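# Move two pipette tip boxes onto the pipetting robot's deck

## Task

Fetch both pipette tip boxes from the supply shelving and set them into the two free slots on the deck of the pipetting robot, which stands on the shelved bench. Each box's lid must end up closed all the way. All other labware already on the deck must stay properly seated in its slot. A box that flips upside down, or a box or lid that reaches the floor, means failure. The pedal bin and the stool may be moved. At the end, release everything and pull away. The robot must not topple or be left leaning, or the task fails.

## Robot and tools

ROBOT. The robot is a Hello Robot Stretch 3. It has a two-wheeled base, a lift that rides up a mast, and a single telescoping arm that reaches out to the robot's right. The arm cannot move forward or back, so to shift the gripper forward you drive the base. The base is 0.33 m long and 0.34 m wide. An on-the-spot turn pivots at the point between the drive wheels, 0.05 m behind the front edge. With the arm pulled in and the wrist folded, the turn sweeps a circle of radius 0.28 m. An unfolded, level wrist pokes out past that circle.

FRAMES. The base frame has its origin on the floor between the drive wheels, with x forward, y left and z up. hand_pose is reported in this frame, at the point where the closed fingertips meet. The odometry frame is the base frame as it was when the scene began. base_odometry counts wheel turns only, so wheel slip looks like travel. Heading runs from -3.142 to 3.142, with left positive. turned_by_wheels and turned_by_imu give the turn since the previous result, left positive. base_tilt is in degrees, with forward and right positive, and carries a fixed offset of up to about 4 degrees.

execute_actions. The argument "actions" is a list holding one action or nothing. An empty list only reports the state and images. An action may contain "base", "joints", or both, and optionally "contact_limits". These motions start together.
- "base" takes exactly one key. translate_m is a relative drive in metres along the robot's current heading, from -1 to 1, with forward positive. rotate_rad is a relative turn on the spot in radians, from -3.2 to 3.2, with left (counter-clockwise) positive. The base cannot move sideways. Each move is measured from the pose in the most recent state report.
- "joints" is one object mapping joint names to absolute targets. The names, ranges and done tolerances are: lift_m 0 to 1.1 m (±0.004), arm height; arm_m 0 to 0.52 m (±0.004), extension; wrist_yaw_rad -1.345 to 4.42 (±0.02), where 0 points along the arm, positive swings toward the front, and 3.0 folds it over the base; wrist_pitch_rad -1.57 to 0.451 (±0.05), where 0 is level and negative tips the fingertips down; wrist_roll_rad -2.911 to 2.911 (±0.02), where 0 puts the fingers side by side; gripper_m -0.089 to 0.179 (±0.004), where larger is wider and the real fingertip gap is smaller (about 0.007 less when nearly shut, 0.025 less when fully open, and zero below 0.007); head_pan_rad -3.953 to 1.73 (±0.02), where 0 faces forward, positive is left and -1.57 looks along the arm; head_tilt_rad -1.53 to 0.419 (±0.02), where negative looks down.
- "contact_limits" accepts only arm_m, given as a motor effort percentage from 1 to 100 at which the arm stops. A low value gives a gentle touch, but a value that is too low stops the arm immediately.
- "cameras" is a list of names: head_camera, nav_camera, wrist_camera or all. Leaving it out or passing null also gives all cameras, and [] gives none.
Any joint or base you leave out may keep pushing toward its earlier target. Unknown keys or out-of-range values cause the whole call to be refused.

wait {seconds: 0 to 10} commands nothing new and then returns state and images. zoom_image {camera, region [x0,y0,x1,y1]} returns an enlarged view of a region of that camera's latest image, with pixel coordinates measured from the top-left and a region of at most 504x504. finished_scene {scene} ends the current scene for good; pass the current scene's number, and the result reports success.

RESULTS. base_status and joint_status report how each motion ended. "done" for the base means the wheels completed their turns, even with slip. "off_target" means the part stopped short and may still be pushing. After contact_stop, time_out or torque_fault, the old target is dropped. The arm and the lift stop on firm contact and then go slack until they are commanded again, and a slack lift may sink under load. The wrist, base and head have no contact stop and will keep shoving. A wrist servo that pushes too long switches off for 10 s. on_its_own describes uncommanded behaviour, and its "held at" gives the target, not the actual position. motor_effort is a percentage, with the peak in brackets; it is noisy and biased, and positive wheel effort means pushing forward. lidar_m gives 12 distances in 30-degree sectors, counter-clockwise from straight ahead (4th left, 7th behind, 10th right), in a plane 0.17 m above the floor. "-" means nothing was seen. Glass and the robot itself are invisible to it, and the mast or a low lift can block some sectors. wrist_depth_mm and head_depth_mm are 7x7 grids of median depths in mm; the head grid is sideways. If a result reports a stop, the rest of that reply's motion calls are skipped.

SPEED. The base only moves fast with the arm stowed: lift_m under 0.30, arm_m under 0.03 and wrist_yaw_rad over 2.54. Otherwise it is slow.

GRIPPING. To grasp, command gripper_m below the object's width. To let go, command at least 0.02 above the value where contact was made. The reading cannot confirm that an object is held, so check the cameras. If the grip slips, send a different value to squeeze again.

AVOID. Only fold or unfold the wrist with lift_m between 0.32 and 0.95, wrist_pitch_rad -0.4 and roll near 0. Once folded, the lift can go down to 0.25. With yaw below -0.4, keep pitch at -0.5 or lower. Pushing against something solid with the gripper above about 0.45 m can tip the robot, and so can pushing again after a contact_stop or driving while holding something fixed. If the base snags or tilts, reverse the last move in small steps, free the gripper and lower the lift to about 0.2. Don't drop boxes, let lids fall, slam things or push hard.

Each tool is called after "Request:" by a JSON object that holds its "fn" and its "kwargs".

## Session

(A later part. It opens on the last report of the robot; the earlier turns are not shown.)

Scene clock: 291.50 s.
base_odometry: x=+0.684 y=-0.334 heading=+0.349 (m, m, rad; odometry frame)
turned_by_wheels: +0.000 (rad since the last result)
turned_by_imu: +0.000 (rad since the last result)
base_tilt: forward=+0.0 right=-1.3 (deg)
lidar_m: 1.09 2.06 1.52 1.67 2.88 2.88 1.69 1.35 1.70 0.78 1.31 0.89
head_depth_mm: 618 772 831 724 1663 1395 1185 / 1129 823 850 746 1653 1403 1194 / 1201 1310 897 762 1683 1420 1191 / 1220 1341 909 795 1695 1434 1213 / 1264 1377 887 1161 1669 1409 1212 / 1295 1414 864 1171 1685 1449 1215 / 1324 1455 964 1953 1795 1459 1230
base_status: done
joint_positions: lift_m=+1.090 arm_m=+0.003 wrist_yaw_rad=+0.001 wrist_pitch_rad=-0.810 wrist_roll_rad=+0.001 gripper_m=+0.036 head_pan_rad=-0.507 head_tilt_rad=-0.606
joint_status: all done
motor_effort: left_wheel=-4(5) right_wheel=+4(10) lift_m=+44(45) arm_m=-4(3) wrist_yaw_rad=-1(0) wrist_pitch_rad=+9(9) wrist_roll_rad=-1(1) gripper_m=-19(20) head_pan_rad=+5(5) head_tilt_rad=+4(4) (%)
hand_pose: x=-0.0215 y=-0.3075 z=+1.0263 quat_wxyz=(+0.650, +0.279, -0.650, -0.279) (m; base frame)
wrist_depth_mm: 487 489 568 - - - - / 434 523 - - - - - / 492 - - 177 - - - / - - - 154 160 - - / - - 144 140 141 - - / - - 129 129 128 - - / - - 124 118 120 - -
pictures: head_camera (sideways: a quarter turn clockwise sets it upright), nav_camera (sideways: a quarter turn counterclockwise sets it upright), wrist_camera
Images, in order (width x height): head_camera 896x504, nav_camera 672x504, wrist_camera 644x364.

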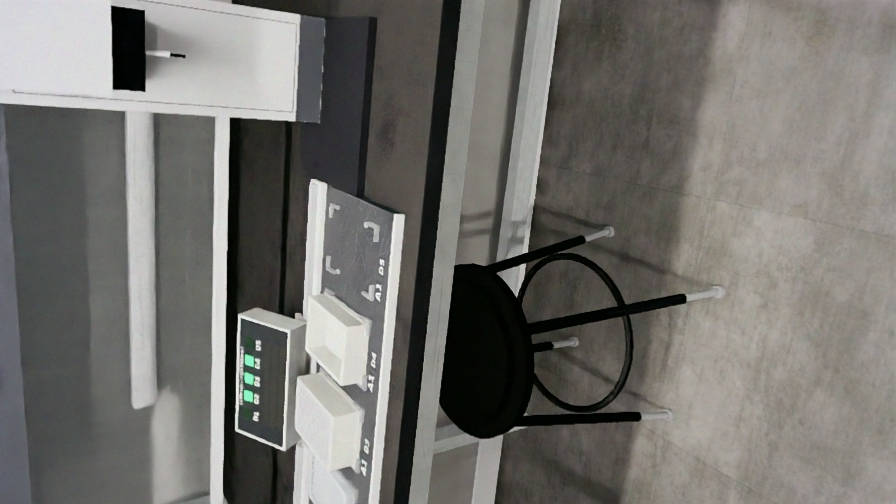

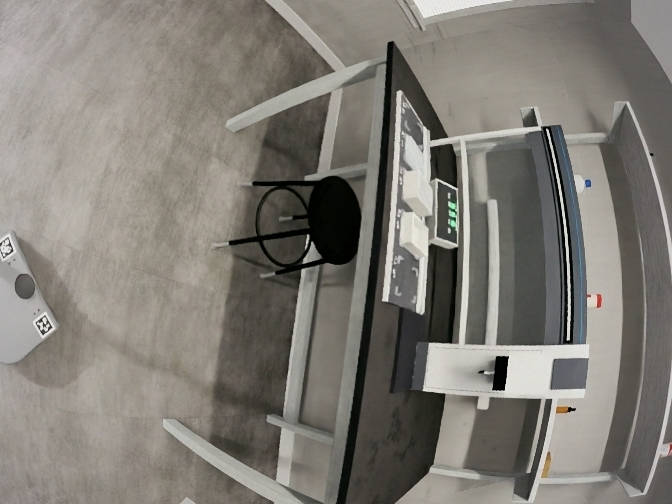

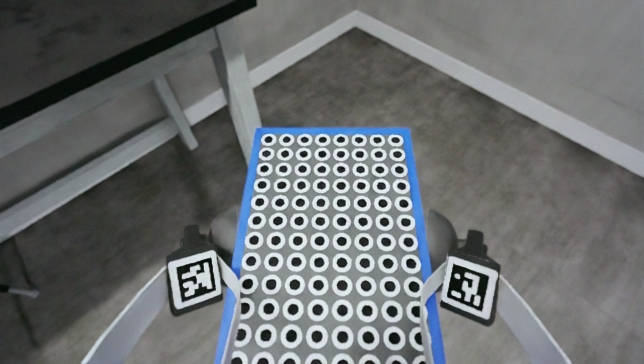

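Request:
{"fn": "execute_actions", "kwargs": {"actions": [{"base":{"translate_m":0.33},"joints":{"lift_m":1.1}}], "cameras": []}}

Request:
{"fn": "execute_actions", "kwargs": {"actions": [{"base":{"rotate_rad":0.795},"joints":{"head_pan_rad":-1.4,"head_tilt_rad":-0.7}}]}}

Scene clock: 304.63 s.
base_odometry: x=+0.994 y=-0.221 heading=+0.349 (m, m, rad; odometry frame)
turned_by_wheels: +0.000 (rad since the last result)
turned_by_imu: +0.000 (rad since the last result)
base_tilt: forward=+0.0 right=-1.3 (deg)
lidar_m: 0.77 0.88 1.40 1.41 2.42 3.08 2.02 1.66 1.93 0.78 1.08 0.59
head_depth_mm: 952 1051 858 627 505 1398 1180 / 972 1083 870 634 523 1421 1190 / 1000 1106 837 634 532 1384 1194 / 1025 1134 719 628 553 1363 1178 / 1047 1169 744 601 575 1395 1209 / 1076 1206 925 637 970 1412 1214 / 1107 1210 881 673 1643 1460 1223
base_status: done
joint_positions: lift_m=+1.100 arm_m=+0.003 wrist_yaw_rad=+0.001 wrist_pitch_rad=-0.810 wrist_roll_rad=+0.001 gripper_m=+0.036 head_pan_rad=-0.507 head_tilt_rad=-0.606
joint_status: all done
motor_effort: left_wheel=-3(5) right_wheel=+4(9) lift_m=+44(45) arm_m=-4(4) wrist_yaw_rad=-1(1) wrist_pitch_rad=+9(9) wrist_roll_rad=-1(1) gripper_m=-19(20) head_pan_rad=+5(5) head_tilt_rad=+4(3) (%)
hand_pose: x=-0.0215 y=-0.3075 z=+1.0363 quat_wxyz=(+0.650, +0.279, -0.650, -0.279) (m; base frame)
wrist_depth_mm: 415 469 493 484 507 - - / 418 418 434 448 - - - / 374 384 378 177 - - - / 344 343 387 154 161 - - / 312 - 144 140 140 - - / 618 - 129 128 128 - - / - - 124 118 119 - -
pictures: none
No camera images: the call's "cameras" was empty. Leave "cameras" out to get every camera's image.

Scene clock: 306.87 s.
base_odometry: x=+0.994 y=-0.221 heading=+1.144 (m, m, rad; odometry frame)
turned_by_wheels: +0.795 (rad since the last result)
turned_by_imu: +0.783 (rad since the last result)
base_tilt: forward=+0.0 right=-1.3 (deg)
lidar_m: 1.82 1.40 1.73 3.09 2.21 1.66 1.93 0.78 1.12 0.59 0.59 0.85
head_depth_mm: - - - - - 1293 1145 / 953 1065 663 - - 1292 1147 / 969 1059 772 587 327 1315 1152 / 984 1086 700 565 968 1296 1169 / 1009 1103 693 571 947 1342 1167 / 1026 1117 705 577 996 1337 1175 / 1068 1137 797 591 1611 1383 1181
base_status: done
joint_positions: lift_m=+1.100 arm_m=+0.003 wrist_yaw_rad=+0.001 wrist_pitch_rad=-0.810 wrist_roll_rad=+0.001 gripper_m=+0.036 head_pan_rad=-1.393 head_tilt_rad=-0.691
joint_status: all done
motor_effort: left_wheel=-4(9) right_wheel=+4(9) lift_m=+44(44) arm_m=-4(4) wrist_yaw_rad=-1(1) wrist_pitch_rad=+9(9) wrist_roll_rad=-1(1) gripper_m=-20(19) head_pan_rad=-5(58) head_tilt_rad=-6(20) (%)
hand_pose: x=-0.0215 y=-0.3075 z=+1.0363 quat_wxyz=(+0.650, +0.279, -0.650, -0.279) (m; base frame)
wrist_depth_mm: 453 423 471 454 457 438 481 / 368 378 407 406 398 404 412 / 354 357 348 177 369 370 369 / 346 344 331 154 160 329 331 / - - 144 140 140 - - / - - 129 128 127 - - / - - 124 118 120 - -
pictures: head_camera (sideways: a quarter turn clockwise sets it upright), nav_camera (sideways: a quarter turn counterclockwise sets it upright), wrist_camera
Images, in order (width x height): head_camera 896x504, nav_camera 672x504, wrist_camera 644x364.

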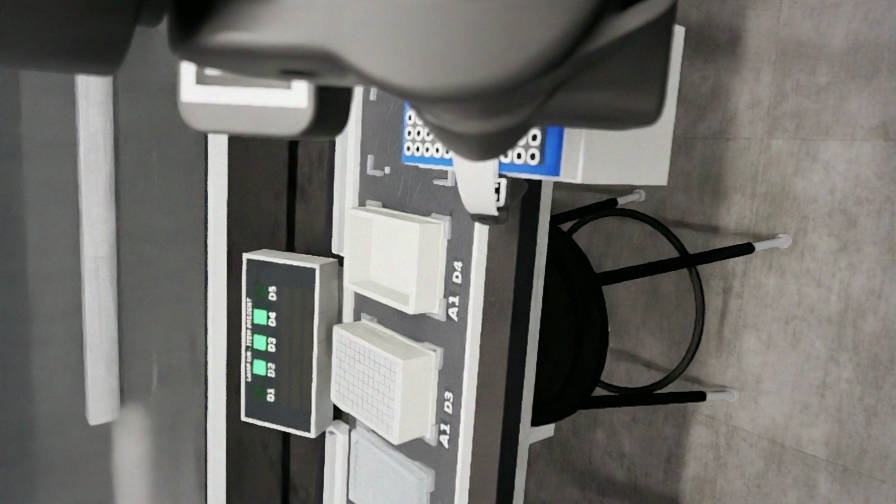

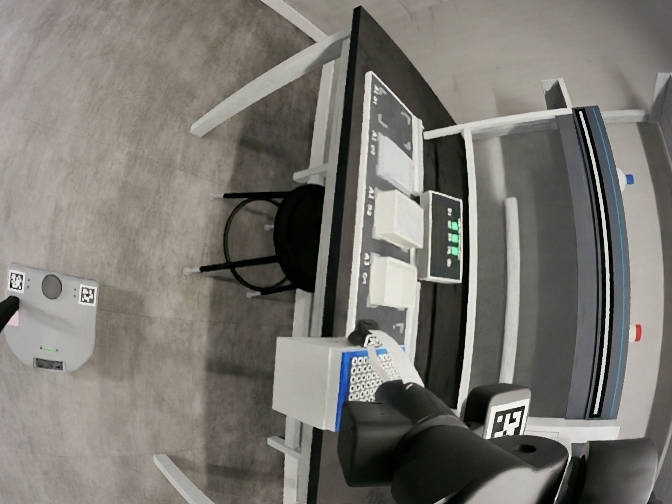

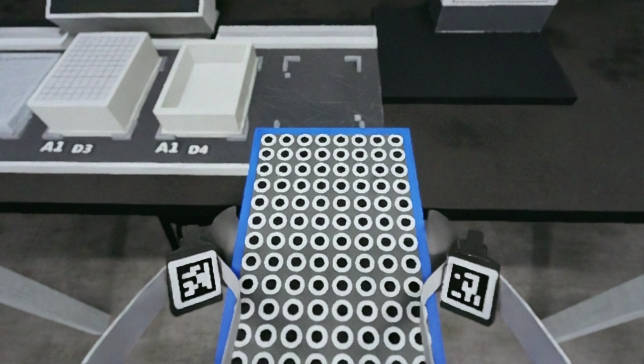

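Request:
{"fn": "execute_actions", "kwargs": {"actions": [{"base":{"translate_m":0.5},"joints":{"head_pan_rad":-1.57}}], "cameras": ["head_camera","wrist_camera"]}}

Scene clock: 319.30 s.
base_odometry: x=+1.202 y=+0.234 heading=+1.144 (m, m, rad; odometry frame)
turned_by_wheels: +0.000 (rad since the last result)
turned_by_imu: +0.000 (rad since the last result)
base_tilt: forward=+0.0 right=-1.3 (deg)
lidar_m: 1.33 0.99 1.03 3.10 3.23 2.12 2.42 1.23 0.66 0.62 0.50 1.38
head_depth_mm: - - - - - 1277 1139 / - - - - - 1307 1146 / - - - - - 1307 1158 / 1005 1087 697 595 322 1326 1159 / 981 1067 796 600 1544 1360 1152 / 982 1063 805 604 1556 877 1129 / 982 1121 1209 611 636 1359 1174
base_status: done
joint_positions: lift_m=+1.100 arm_m=+0.003 wrist_yaw_rad=+0.001 wrist_pitch_rad=-0.810 wrist_roll_rad=+0.001 gripper_m=+0.036 head_pan_rad=-1.563 head_tilt_rad=-0.691
joint_status: all done
motor_effort: left_wheel=-4(7) right_wheel=+4(10) lift_m=+44(44) arm_m=-4(4) wrist_yaw_rad=-1(1) wrist_pitch_rad=+9(9) wrist_roll_rad=-1(1) gripper_m=-19(19) head_pan_rad=-5(25) head_tilt_rad=-6(6) (%)
hand_pose: x=-0.0215 y=-0.3075 z=+1.0363 quat_wxyz=(+0.650, +0.279, -0.650, -0.279) (m; base frame)
wrist_depth_mm: - 510 497 445 439 408 408 / - 434 429 406 409 380 349 / - 382 374 177 359 346 343 / 349 342 334 154 161 333 324 / - 531 145 140 140 - - / - - 128 129 128 - - / - - 124 118 120 - -
pictures: head_camera (sideways: a quarter turn clockwise sets it upright), wrist_camera
Images, in order (width x height): head_camera 896x504, wrist_camera 644x364.

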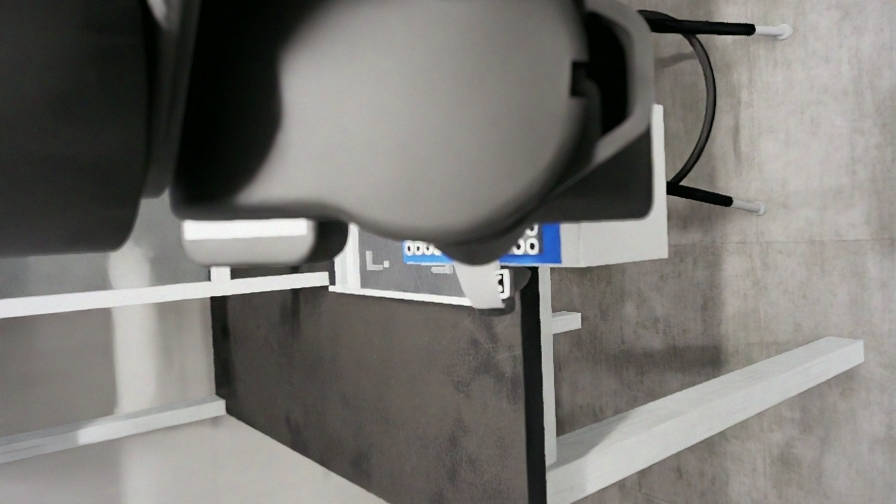

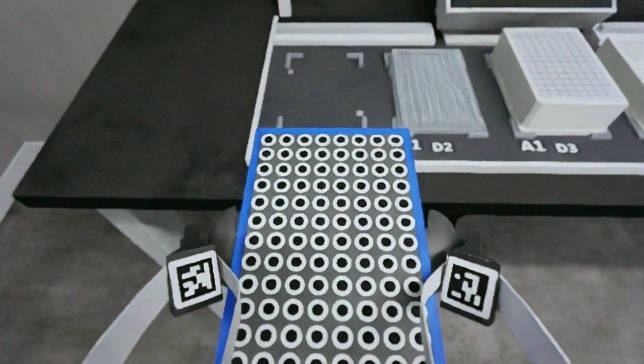

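Request:
{"fn": "execute_actions", "kwargs": {"actions": [{"base":{"rotate_rad":-0.014}}], "cameras": []}}

Request:
{"fn": "execute_actions", "kwargs": {"actions": [{"base":{"translate_m":0.011},"joints":{"arm_m":0.1}}], "cameras": ["wrist_camera"]}}

Request:
{"fn": "execute_actions", "kwargs": {"actions": [{"joints":{"arm_m":0.245}}], "cameras": []}}

Request:
{"fn": "execute_actions", "kwargs": {"actions": [{"joints":{"lift_m":1.075}}], "cameras": ["head_camera","wrist_camera"]}}

Scene clock: 332.27 s.
base_odometry: x=+1.202 y=+0.234 heading=+1.130 (m, m, rad; odometry frame)
turned_by_wheels: -0.014 (rad since the last result)
turned_by_imu: -0.014 (rad since the last result)
base_tilt: forward=+0.0 right=-1.3 (deg)
lidar_m: 1.33 0.99 1.01 3.10 3.22 2.12 2.43 1.23 0.66 0.62 0.50 1.39
head_depth_mm: - - - - - 1266 1135 / - - - - - 1300 1150 / - - - - - 1303 1157 / 1004 1087 698 596 323 1325 1157 / 987 1069 765 600 1539 1359 1162 / 991 1069 810 606 1547 900 1128 / 978 1121 859 613 616 1320 1180
base_status: done
joint_positions: lift_m=+1.100 arm_m=+0.003 wrist_yaw_rad=+0.001 wrist_pitch_rad=-0.810 wrist_roll_rad=+0.001 gripper_m=+0.036 head_pan_rad=-1.563 head_tilt_rad=-0.691
joint_status: not commanded
motor_effort: left_wheel=-2(4) right_wheel=+2(3) lift_m=+44(44) arm_m=-3(4) wrist_yaw_rad=-1(1) wrist_pitch_rad=+9(9) wrist_roll_rad=-1(1) gripper_m=-20(20) head_pan_rad=-5(5) head_tilt_rad=-6(6) (%)
hand_pose: x=-0.0215 y=-0.3075 z=+1.0363 quat_wxyz=(+0.650, +0.279, -0.650, -0.279) (m; base frame)
wrist_depth_mm: - 508 493 450 436 417 417 / - 433 420 408 403 366 345 / - 383 367 178 355 348 344 / 345 347 333 154 160 332 330 / - 515 144 140 140 - - / - - 129 127 128 - - / - - 123 118 119 - -
pictures: none
No camera images: the call's "cameras" was empty. Leave "cameras" out to get every camera's image.

Scene clock: 334.57 s.
base_odometry: x=+1.206 y=+0.244 heading=+1.130 (m, m, rad; odometry frame)
turned_by_wheels: +0.000 (rad since the last result)
turned_by_imu: +0.000 (rad since the last result)
base_tilt: forward=+0.0 right=-1.3 (deg)
lidar_m: 1.32 0.99 1.00 3.10 3.22 2.12 2.44 1.24 0.67 0.62 0.49 1.37
head_depth_mm: - - 668 557 917 1272 1146 / - - 685 543 905 1318 1147 / - - - 391 978 1306 1155 / 999 1095 742 396 1532 1348 1159 / 983 1068 799 596 1543 1361 1147 / 989 1063 808 602 1513 861 1131 / 975 1110 1209 609 611 1360 1176
base_status: done
joint_positions: lift_m=+1.100 arm_m=+0.100 wrist_yaw_rad=+0.001 wrist_pitch_rad=-0.810 wrist_roll_rad=+0.001 gripper_m=+0.036 head_pan_rad=-1.563 head_tilt_rad=-0.691
joint_status: all done
motor_effort: left_wheel=-2(6) right_wheel=+2(7) lift_m=+44(43) arm_m=+2(3) wrist_yaw_rad=-1(1) wrist_pitch_rad=+9(9) wrist_roll_rad=-1(1) gripper_m=-20(19) head_pan_rad=-5(5) head_tilt_rad=-6(6) (%)
hand_pose: x=-0.0215 y=-0.4039 z=+1.0363 quat_wxyz=(+0.650, +0.279, -0.650, -0.279) (m; base frame)
wrist_depth_mm: 872 512 494 490 487 351 351 / - 433 429 393 391 372 351 / - 379 378 177 355 346 294 / 353 346 332 154 161 318 275 / 310 308 144 140 141 290 287 / 289 285 129 128 128 280 272 / - - 123 119 120 - -
pictures: wrist_camera
Images, in order (width x height): wrist_camera 644x364.

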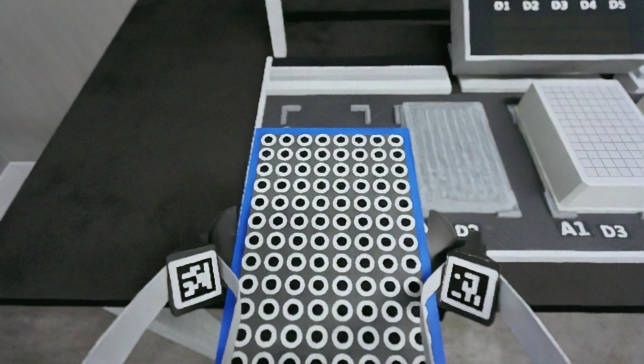

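Scene clock: 336.90 s.
base_odometry: x=+1.206 y=+0.244 heading=+1.130 (m, m, rad; odometry frame)
turned_by_wheels: +0.000 (rad since the last result)
turned_by_imu: +0.000 (rad since the last result)
base_tilt: forward=+0.0 right=-1.3 (deg)
lidar_m: 1.32 0.98 0.99 3.09 3.21 2.12 2.44 1.24 0.67 0.62 0.49 1.37
head_depth_mm: 962 1078 673 556 915 1292 1139 / - 1080 698 560 903 1313 1156 / - - 505 544 977 1315 1158 / 984 1089 509 549 1533 1360 1163 / 980 1065 795 598 1533 1367 1143 / 990 1064 808 602 1522 858 1126 / 972 1118 1199 610 608 1356 1192
base_status: not commanded
joint_positions: lift_m=+1.100 arm_m=+0.245 wrist_yaw_rad=+0.001 wrist_pitch_rad=-0.810 wrist_roll_rad=+0.001 gripper_m=+0.036 head_pan_rad=-1.563 head_tilt_rad=-0.691
joint_status: all done
motor_effort: left_wheel=-2(2) right_wheel=+2(2) lift_m=+44(43) arm_m=+2(0) wrist_yaw_rad=+0(0) wrist_pitch_rad=+9(9) wrist_roll_rad=-1(1) gripper_m=-19(19) head_pan_rad=-5(5) head_tilt_rad=-6(6) (%)
hand_pose: x=-0.0215 y=-0.5489 z=+1.0363 quat_wxyz=(+0.650, +0.279, -0.650, -0.279) (m; base frame)
wrist_depth_mm: 773 511 467 262 261 261 259 / 855 433 418 421 417 278 275 / 969 379 369 176 369 274 274 / 350 344 332 154 161 304 301 / 315 310 144 140 141 287 249 / 284 285 129 128 128 267 253 / 262 260 124 118 120 242 237
pictures: none
No camera images: the call's "cameras" was empty. Leave "cameras" out to get every camera's image.

Scene clock: 337.90 s.
base_odometry: x=+1.206 y=+0.244 heading=+1.130 (m, m, rad; odometry frame)
turned_by_wheels: +0.000 (rad since the last result)
turned_by_imu: +0.000 (rad since the last result)
base_tilt: forward=+0.0 right=-1.3 (deg)
lidar_m: 1.32 0.99 1.00 3.10 3.19 2.13 2.44 1.24 0.67 0.62 0.49 1.37
head_depth_mm: 993 978 672 556 921 1291 1139 / - 939 698 561 908 1308 1153 / - - 514 546 978 1300 1155 / 1002 1082 533 552 1523 1350 1167 / 980 1068 799 599 1546 1364 1142 / 999 1060 807 603 1518 857 1135 / 975 1114 1193 610 610 1352 1182
base_status: not commanded
joint_positions: lift_m=+1.075 arm_m=+0.245 wrist_yaw_rad=+0.001 wrist_pitch_rad=-0.810 wrist_roll_rad=+0.001 gripper_m=+0.036 head_pan_rad=-1.563 head_tilt_rad=-0.691
joint_status: all done
motor_effort: left_wheel=-1(2) right_wheel=+2(2) lift_m=+31(39) arm_m=+2(2) wrist_yaw_rad=-1(1) wrist_pitch_rad=+9(9) wrist_roll_rad=-1(1) gripper_m=-20(20) head_pan_rad=-5(4) head_tilt_rad=-6(6) (%)
hand_pose: x=-0.0215 y=-0.5489 z=+1.0117 quat_wxyz=(+0.650, +0.279, -0.650, -0.279) (m; base frame)
wrist_depth_mm: 749 456 435 449 439 437 257 / 826 395 385 390 387 273 257 / 354 348 340 177 320 273 252 / 312 310 302 154 161 283 299 / 284 281 144 140 140 263 249 / 260 261 128 128 128 244 233 / 236 236 124 118 120 219 218
pictures: head_camera (sideways: a quarter turn clockwise sets it upright), wrist_camera
Images, in order (width x height): head_camera 896x504, wrist_camera 644x364.

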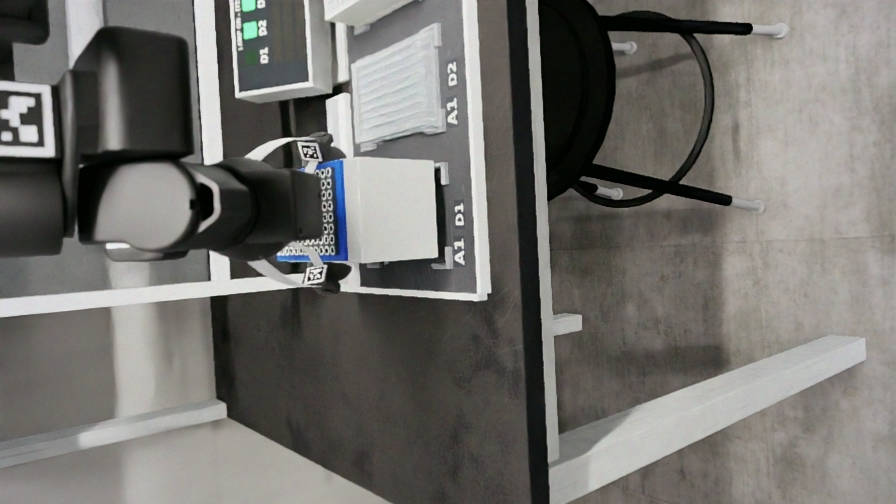

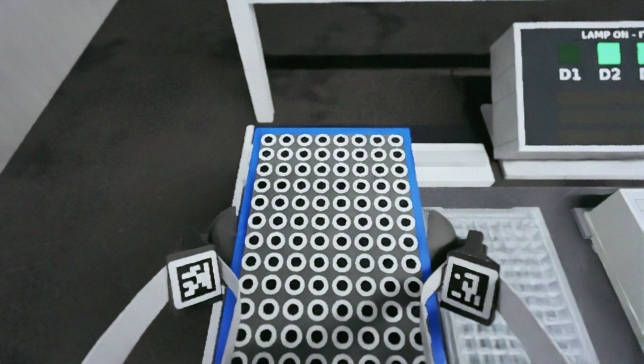

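Request:
{"fn": "execute_actions", "kwargs": {"actions": [{"base":{"translate_m":0.003},"joints":{"arm_m":0.255,"lift_m":1.066}}], "cameras": ["head_camera","wrist_camera"]}}

Request:
{"fn": "zoom_image", "kwargs": {"camera": "head_camera", "region": [320,90,500,300]}}

Scene clock: 343.73 s.
base_odometry: x=+1.208 y=+0.247 heading=+1.130 (m, m, rad; odometry frame)
turned_by_wheels: +0.000 (rad since the last result)
turned_by_imu: -0.001 (rad since the last result)
base_tilt: forward=+0.0 right=-1.3 (deg)
lidar_m: 1.31 0.98 0.99 3.08 3.21 2.12 2.44 1.24 0.67 0.62 0.49 1.37
head_depth_mm: 968 977 672 554 915 1269 1144 / - 932 694 561 902 1298 1149 / - - 525 546 977 1311 1156 / 1012 1070 547 552 1540 1358 1168 / 984 1092 796 596 1556 1360 1156 / 977 1064 806 602 1502 858 1130 / 972 1116 1191 611 615 1360 1193
base_status: done
joint_positions: lift_m=+1.066 arm_m=+0.255 wrist_yaw_rad=+0.001 wrist_pitch_rad=-0.810 wrist_roll_rad=+0.001 gripper_m=+0.036 head_pan_rad=-1.563 head_tilt_rad=-0.691
joint_status: all done
motor_effort: left_wheel=-1(6) right_wheel=+2(8) lift_m=+31(32) arm_m=+2(3) wrist_yaw_rad=-1(1) wrist_pitch_rad=+9(9) wrist_roll_rad=-1(1) gripper_m=-19(19) head_pan_rad=-4(4) head_tilt_rad=-6(6) (%)
hand_pose: x=-0.0215 y=-0.5589 z=+1.0027 quat_wxyz=(+0.650, +0.279, -0.650, -0.279) (m; base frame)
wrist_depth_mm: 742 443 417 430 421 425 245 / 800 380 366 372 368 278 242 / 340 334 325 177 313 279 239 / 304 297 291 155 160 272 275 / 273 270 145 140 141 251 243 / 250 250 129 129 128 235 229 / 228 229 124 118 120 212 212
pictures: head_camera (sideways: a quarter turn clockwise sets it upright), wrist_camera
Images, in order (width x height): head_camera 896x504, wrist_camera 644x364.

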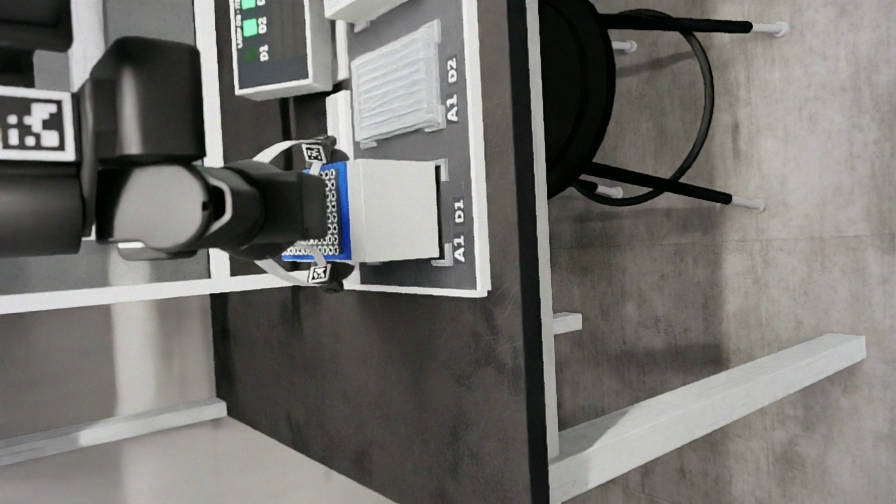

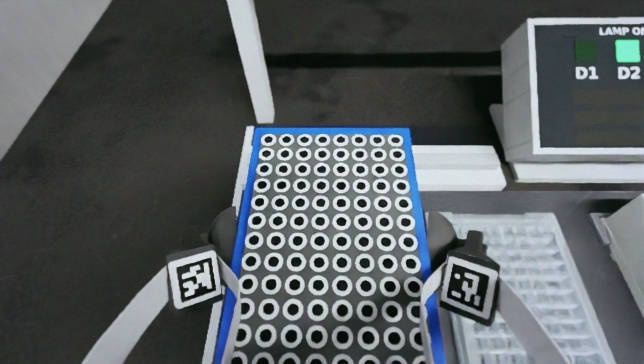

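Region (320, 90, 500, 300) of head_camera's 896x504 image, scaled by 2.400, with more detail than that image has; it fills the left 432 columns of this view, and the rest is white.

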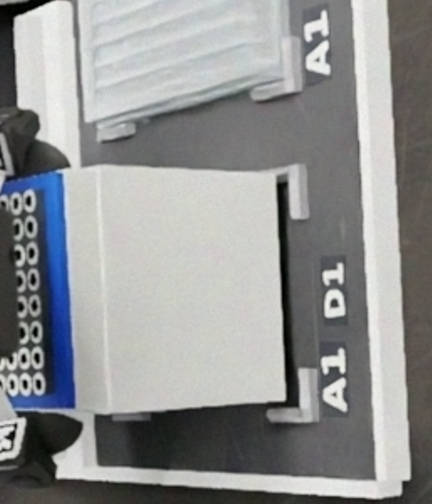

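Request:
{"fn": "execute_actions", "kwargs": {"actions": [{"joints":{"lift_m":1.054}}], "cameras": ["head_camera","wrist_camera"]}}

Request:
{"fn": "zoom_image", "kwargs": {"camera": "head_camera", "region": [220,20,500,300]}}

Scene clock: 352.60 s.
base_odometry: x=+1.208 y=+0.247 heading=+1.130 (m, m, rad; odometry frame)
turned_by_wheels: +0.000 (rad since the last result)
turned_by_imu: +0.000 (rad since the last result)
base_tilt: forward=+0.0 right=-1.3 (deg)
lidar_m: 1.31 0.98 0.99 3.10 3.21 2.12 2.44 1.24 0.67 0.62 0.49 1.37
head_depth_mm: 960 981 674 554 914 1281 1143 / - 964 699 560 906 1312 1141 / - - 537 548 979 1311 1161 / 1012 1047 554 554 1531 1353 1159 / 985 1067 797 596 1543 1370 1132 / 978 1063 808 603 1556 857 1140 / 975 1116 1202 611 615 1347 1182
base_status: not commanded
joint_positions: lift_m=+1.057 arm_m=+0.255 wrist_yaw_rad=+0.001 wrist_pitch_rad=-0.772 wrist_roll_rad=-0.001 gripper_m=+0.036 head_pan_rad=-1.563 head_tilt_rad=-0.691
joint_status: lift_m contact_stop (moved -0.009 of -0.012)
on_its_own: lift_m is slack since a contact_stop, until your next command for it
motor_effort: left_wheel=-2(2) right_wheel=+2(2) lift_m=+35(34) arm_m=+1(2) wrist_yaw_rad=-1(1) wrist_pitch_rad=-7(13) wrist_roll_rad=+0(1) gripper_m=-19(20) head_pan_rad=-5(5) head_tilt_rad=-6(6) (%)
hand_pose: x=-0.0215 y=-0.5664 z=+0.9999 quat_wxyz=(+0.656, +0.267, -0.654, -0.266) (m; base frame)
wrist_depth_mm: 706 466 440 434 433 428 245 / 796 394 377 384 386 278 242 / 354 341 333 334 335 280 238 / 304 306 295 157 163 271 279 / 271 274 145 140 141 251 246 / 248 249 128 128 128 232 227 / 225 224 122 117 119 208 208
pictures: head_camera (sideways: a quarter turn clockwise sets it upright), wrist_camera
Images, in order (width x height): head_camera 896x504, wrist_camera 644x364.

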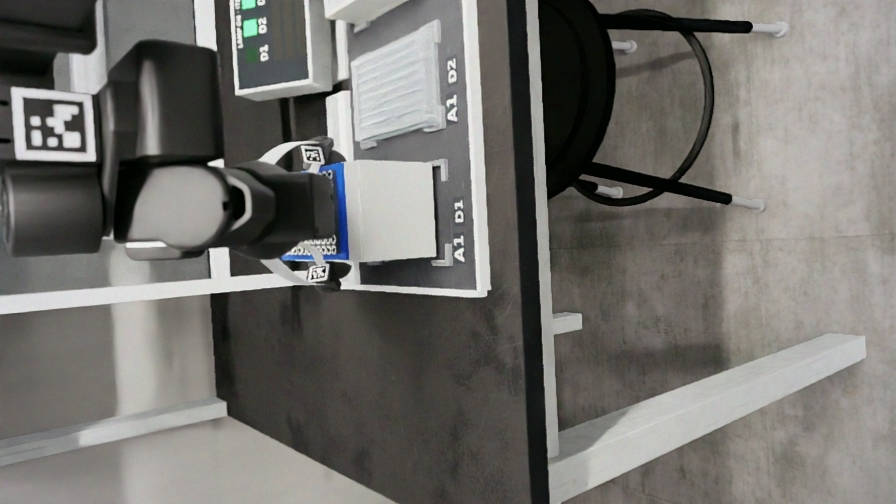

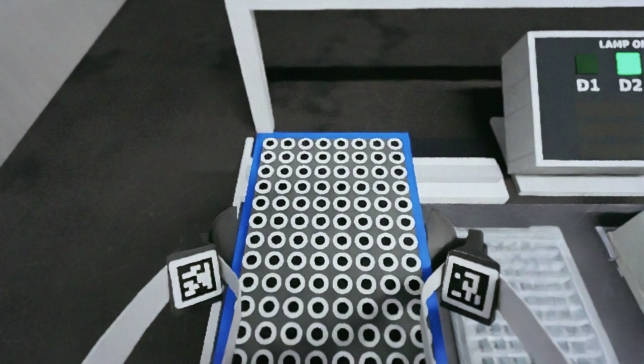

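Region (220, 20, 500, 300) of head_camera's 896x504 image, scaled by 1.800, with more detail than that image has.

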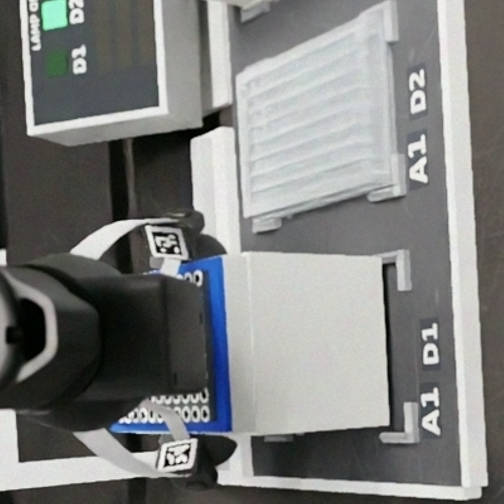

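Request:
{"fn": "execute_actions", "kwargs": {"actions": [{"joints":{"lift_m":1.067}}], "cameras": []}}

Request:
{"fn": "execute_actions", "kwargs": {"actions": [{"base":{"translate_m":0.002},"joints":{"arm_m":0.25}}], "cameras": ["head_camera"]}}

Request:
{"fn": "zoom_image", "kwargs": {"camera": "head_camera", "region": [320,90,500,300]}}

Request:
{"fn": "execute_actions", "kwargs": {"actions": [{"joints":{"lift_m":1.058}}], "cameras": ["head_camera"]}}

Request:
{"fn": "zoom_image", "kwargs": {"camera": "head_camera", "region": [220,20,500,300]}}

Scene clock: 364.03 s.
base_odometry: x=+1.208 y=+0.247 heading=+1.130 (m, m, rad; odometry frame)
turned_by_wheels: +0.000 (rad since the last result)
turned_by_imu: +0.000 (rad since the last result)
base_tilt: forward=+0.0 right=-1.3 (deg)
lidar_m: 1.31 0.98 0.99 3.09 3.20 2.13 2.44 1.24 0.67 0.62 0.49 1.37
head_depth_mm: 968 975 673 556 920 1263 1136 / - 930 694 561 907 1301 1147 / - - 526 550 980 1304 1156 / 1006 1069 532 551 1530 1349 1161 / 983 1082 794 598 1552 1368 1135 / 987 1058 804 604 1521 859 1124 / 971 1122 1204 611 612 1344 1187
base_status: not commanded
joint_positions: lift_m=+1.067 arm_m=+0.255 wrist_yaw_rad=+0.001 wrist_pitch_rad=-0.808 wrist_roll_rad=-0.002 gripper_m=+0.036 head_pan_rad=-1.563 head_tilt_rad=-0.691
joint_status: all done
motor_effort: left_wheel=-2(2) right_wheel=+2(2) lift_m=+44(45) arm_m=+1(2) wrist_yaw_rad=-1(1) wrist_pitch_rad=+8(9) wrist_roll_rad=+0(0) gripper_m=-19(20) head_pan_rad=-5(5) head_tilt_rad=-6(6) (%)
hand_pose: x=-0.0215 y=-0.5594 z=+1.0036 quat_wxyz=(+0.651, +0.279, -0.649, -0.278) (m; base frame)
wrist_depth_mm: 736 446 426 431 425 432 246 / 811 380 370 369 375 280 244 / 341 337 328 317 315 281 239 / 303 300 290 155 162 278 284 / 274 274 145 141 142 252 243 / 250 250 129 128 128 234 229 / 229 227 123 118 120 211 212
pictures: none
No camera images: the call's "cameras" was empty. Leave "cameras" out to get every camera's image.

Scene clock: 365.73 s.
base_odometry: x=+1.208 y=+0.249 heading=+1.129 (m, m, rad; odometry frame)
turned_by_wheels: +0.000 (rad since the last result)
turned_by_imu: +0.000 (rad since the last result)
base_tilt: forward=+0.0 right=-1.3 (deg)
lidar_m: 1.31 0.98 0.99 3.08 3.20 2.12 2.45 1.24 0.67 0.63 0.49 1.37
head_depth_mm: 969 975 671 556 917 1270 1149 / - 933 694 559 904 1315 1144 / - - 522 546 1004 1310 1150 / 1009 974 544 551 1546 1357 1158 / 986 1081 795 597 1539 1358 1124 / 976 1066 804 601 1507 858 1143 / 975 1112 1203 607 611 1351 1184
base_status: done
joint_positions: lift_m=+1.067 arm_m=+0.250 wrist_yaw_rad=+0.001 wrist_pitch_rad=-0.808 wrist_roll_rad=-0.002 gripper_m=+0.036 head_pan_rad=-1.563 head_tilt_rad=-0.691
joint_status: all done
motor_effort: left_wheel=-2(4) right_wheel=+2(8) lift_m=+44(44) arm_m=-4(2) wrist_yaw_rad=-1(1) wrist_pitch_rad=+8(8) wrist_roll_rad=+1(0) gripper_m=-19(19) head_pan_rad=-5(5) head_tilt_rad=-6(5) (%)
hand_pose: x=-0.0215 y=-0.5548 z=+1.0035 quat_wxyz=(+0.651, +0.279, -0.649, -0.278) (m; base frame)
wrist_depth_mm: 759 440 423 431 427 428 248 / 825 383 369 374 370 283 245 / 341 336 330 312 316 280 244 / 304 304 290 156 164 271 291 / 274 271 145 141 141 252 246 / 249 250 128 129 128 235 230 / 228 228 123 118 119 212 212
pictures: head_camera (sideways: a quarter turn clockwise sets it upright)
Images, in order (width x height): head_camera 896x504.

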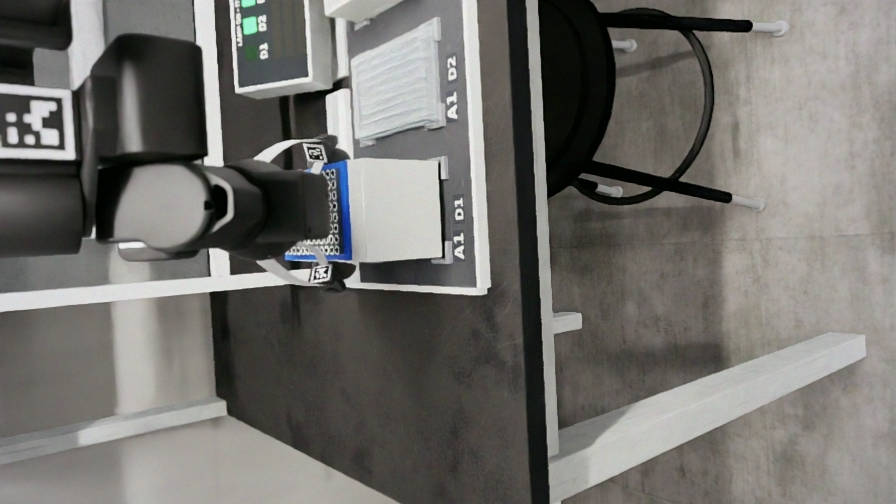

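Region (320, 90, 500, 300) of head_camera's 896x504 image, scaled by 2.400, with more detail than that image has; it fills the left 432 columns of this view, and the rest is white.

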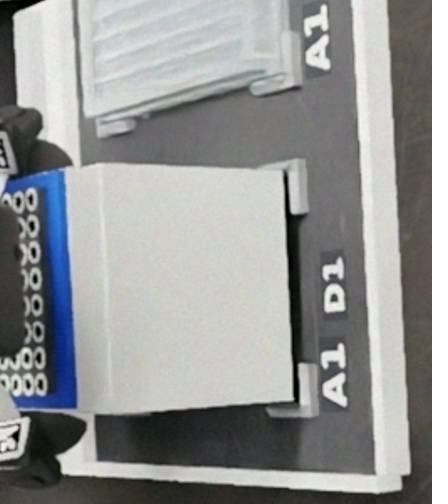

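Scene clock: 366.43 s.
base_odometry: x=+1.208 y=+0.249 heading=+1.129 (m, m, rad; odometry frame)
turned_by_wheels: +0.000 (rad since the last result)
turned_by_imu: +0.000 (rad since the last result)
base_tilt: forward=+0.0 right=-1.3 (deg)
lidar_m: 1.31 0.98 0.99 3.10 3.22 2.13 2.44 1.24 0.67 0.62 0.49 1.37
head_depth_mm: 968 971 673 556 921 1272 1144 / - 961 703 561 904 1315 1141 / - - 522 546 1009 1310 1158 / 1004 1024 582 551 1530 1341 1163 / 979 1081 795 597 1558 1358 1123 / 980 1062 807 605 1510 858 1146 / 980 1110 1203 611 609 1349 1180
base_status: not commanded
joint_positions: lift_m=+1.058 arm_m=+0.250 wrist_yaw_rad=+0.001 wrist_pitch_rad=-0.807 wrist_roll_rad=-0.002 gripper_m=+0.036 head_pan_rad=-1.563 head_tilt_rad=-0.691
joint_status: all done
motor_effort: left_wheel=-1(2) right_wheel=+0(2) lift_m=+30(39) arm_m=-4(4) wrist_yaw_rad=-2(2) wrist_pitch_rad=+8(8) wrist_roll_rad=+0(1) gripper_m=-20(19) head_pan_rad=-4(5) head_tilt_rad=-5(6) (%)
hand_pose: x=-0.0214 y=-0.5550 z=+0.9951 quat_wxyz=(+0.651, +0.279, -0.649, -0.277) (m; base frame)
wrist_depth_mm: 747 426 411 415 413 400 243 / 588 371 355 362 366 340 239 / 331 328 316 305 304 270 238 / 296 291 283 156 162 269 279 / 264 262 145 141 140 245 238 / 239 240 129 128 128 224 221 / 221 220 123 119 120 205 205
pictures: head_camera (sideways: a quarter turn clockwise sets it upright)
Images, in order (width x height): head_camera 896x504.

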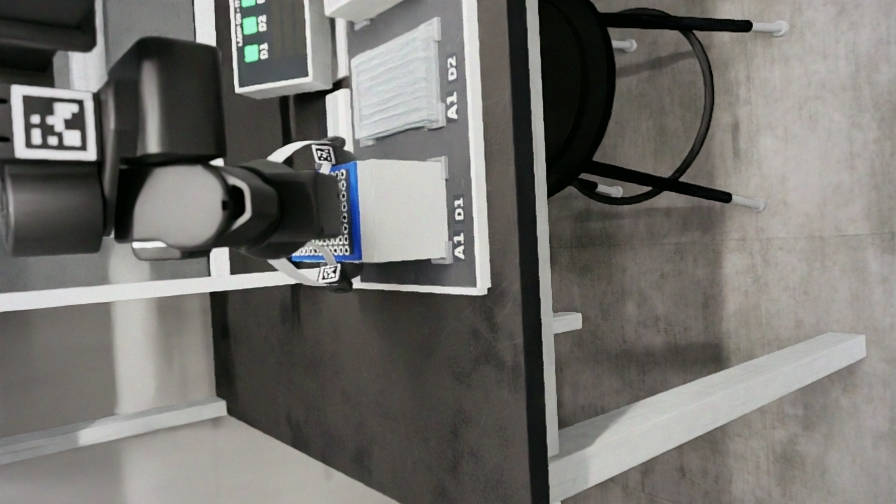

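Region (220, 20, 500, 300) of head_camera's 896x504 image, scaled by 1.800, with more detail than that image has.

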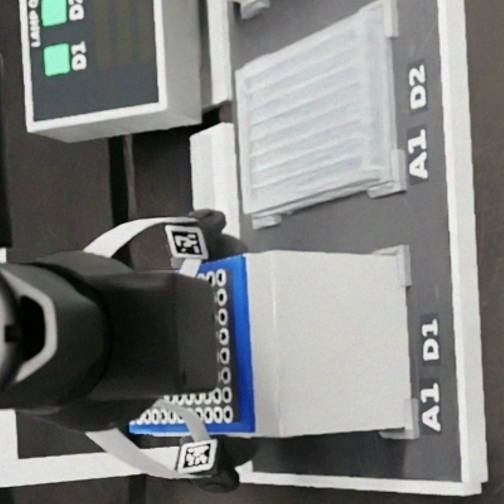

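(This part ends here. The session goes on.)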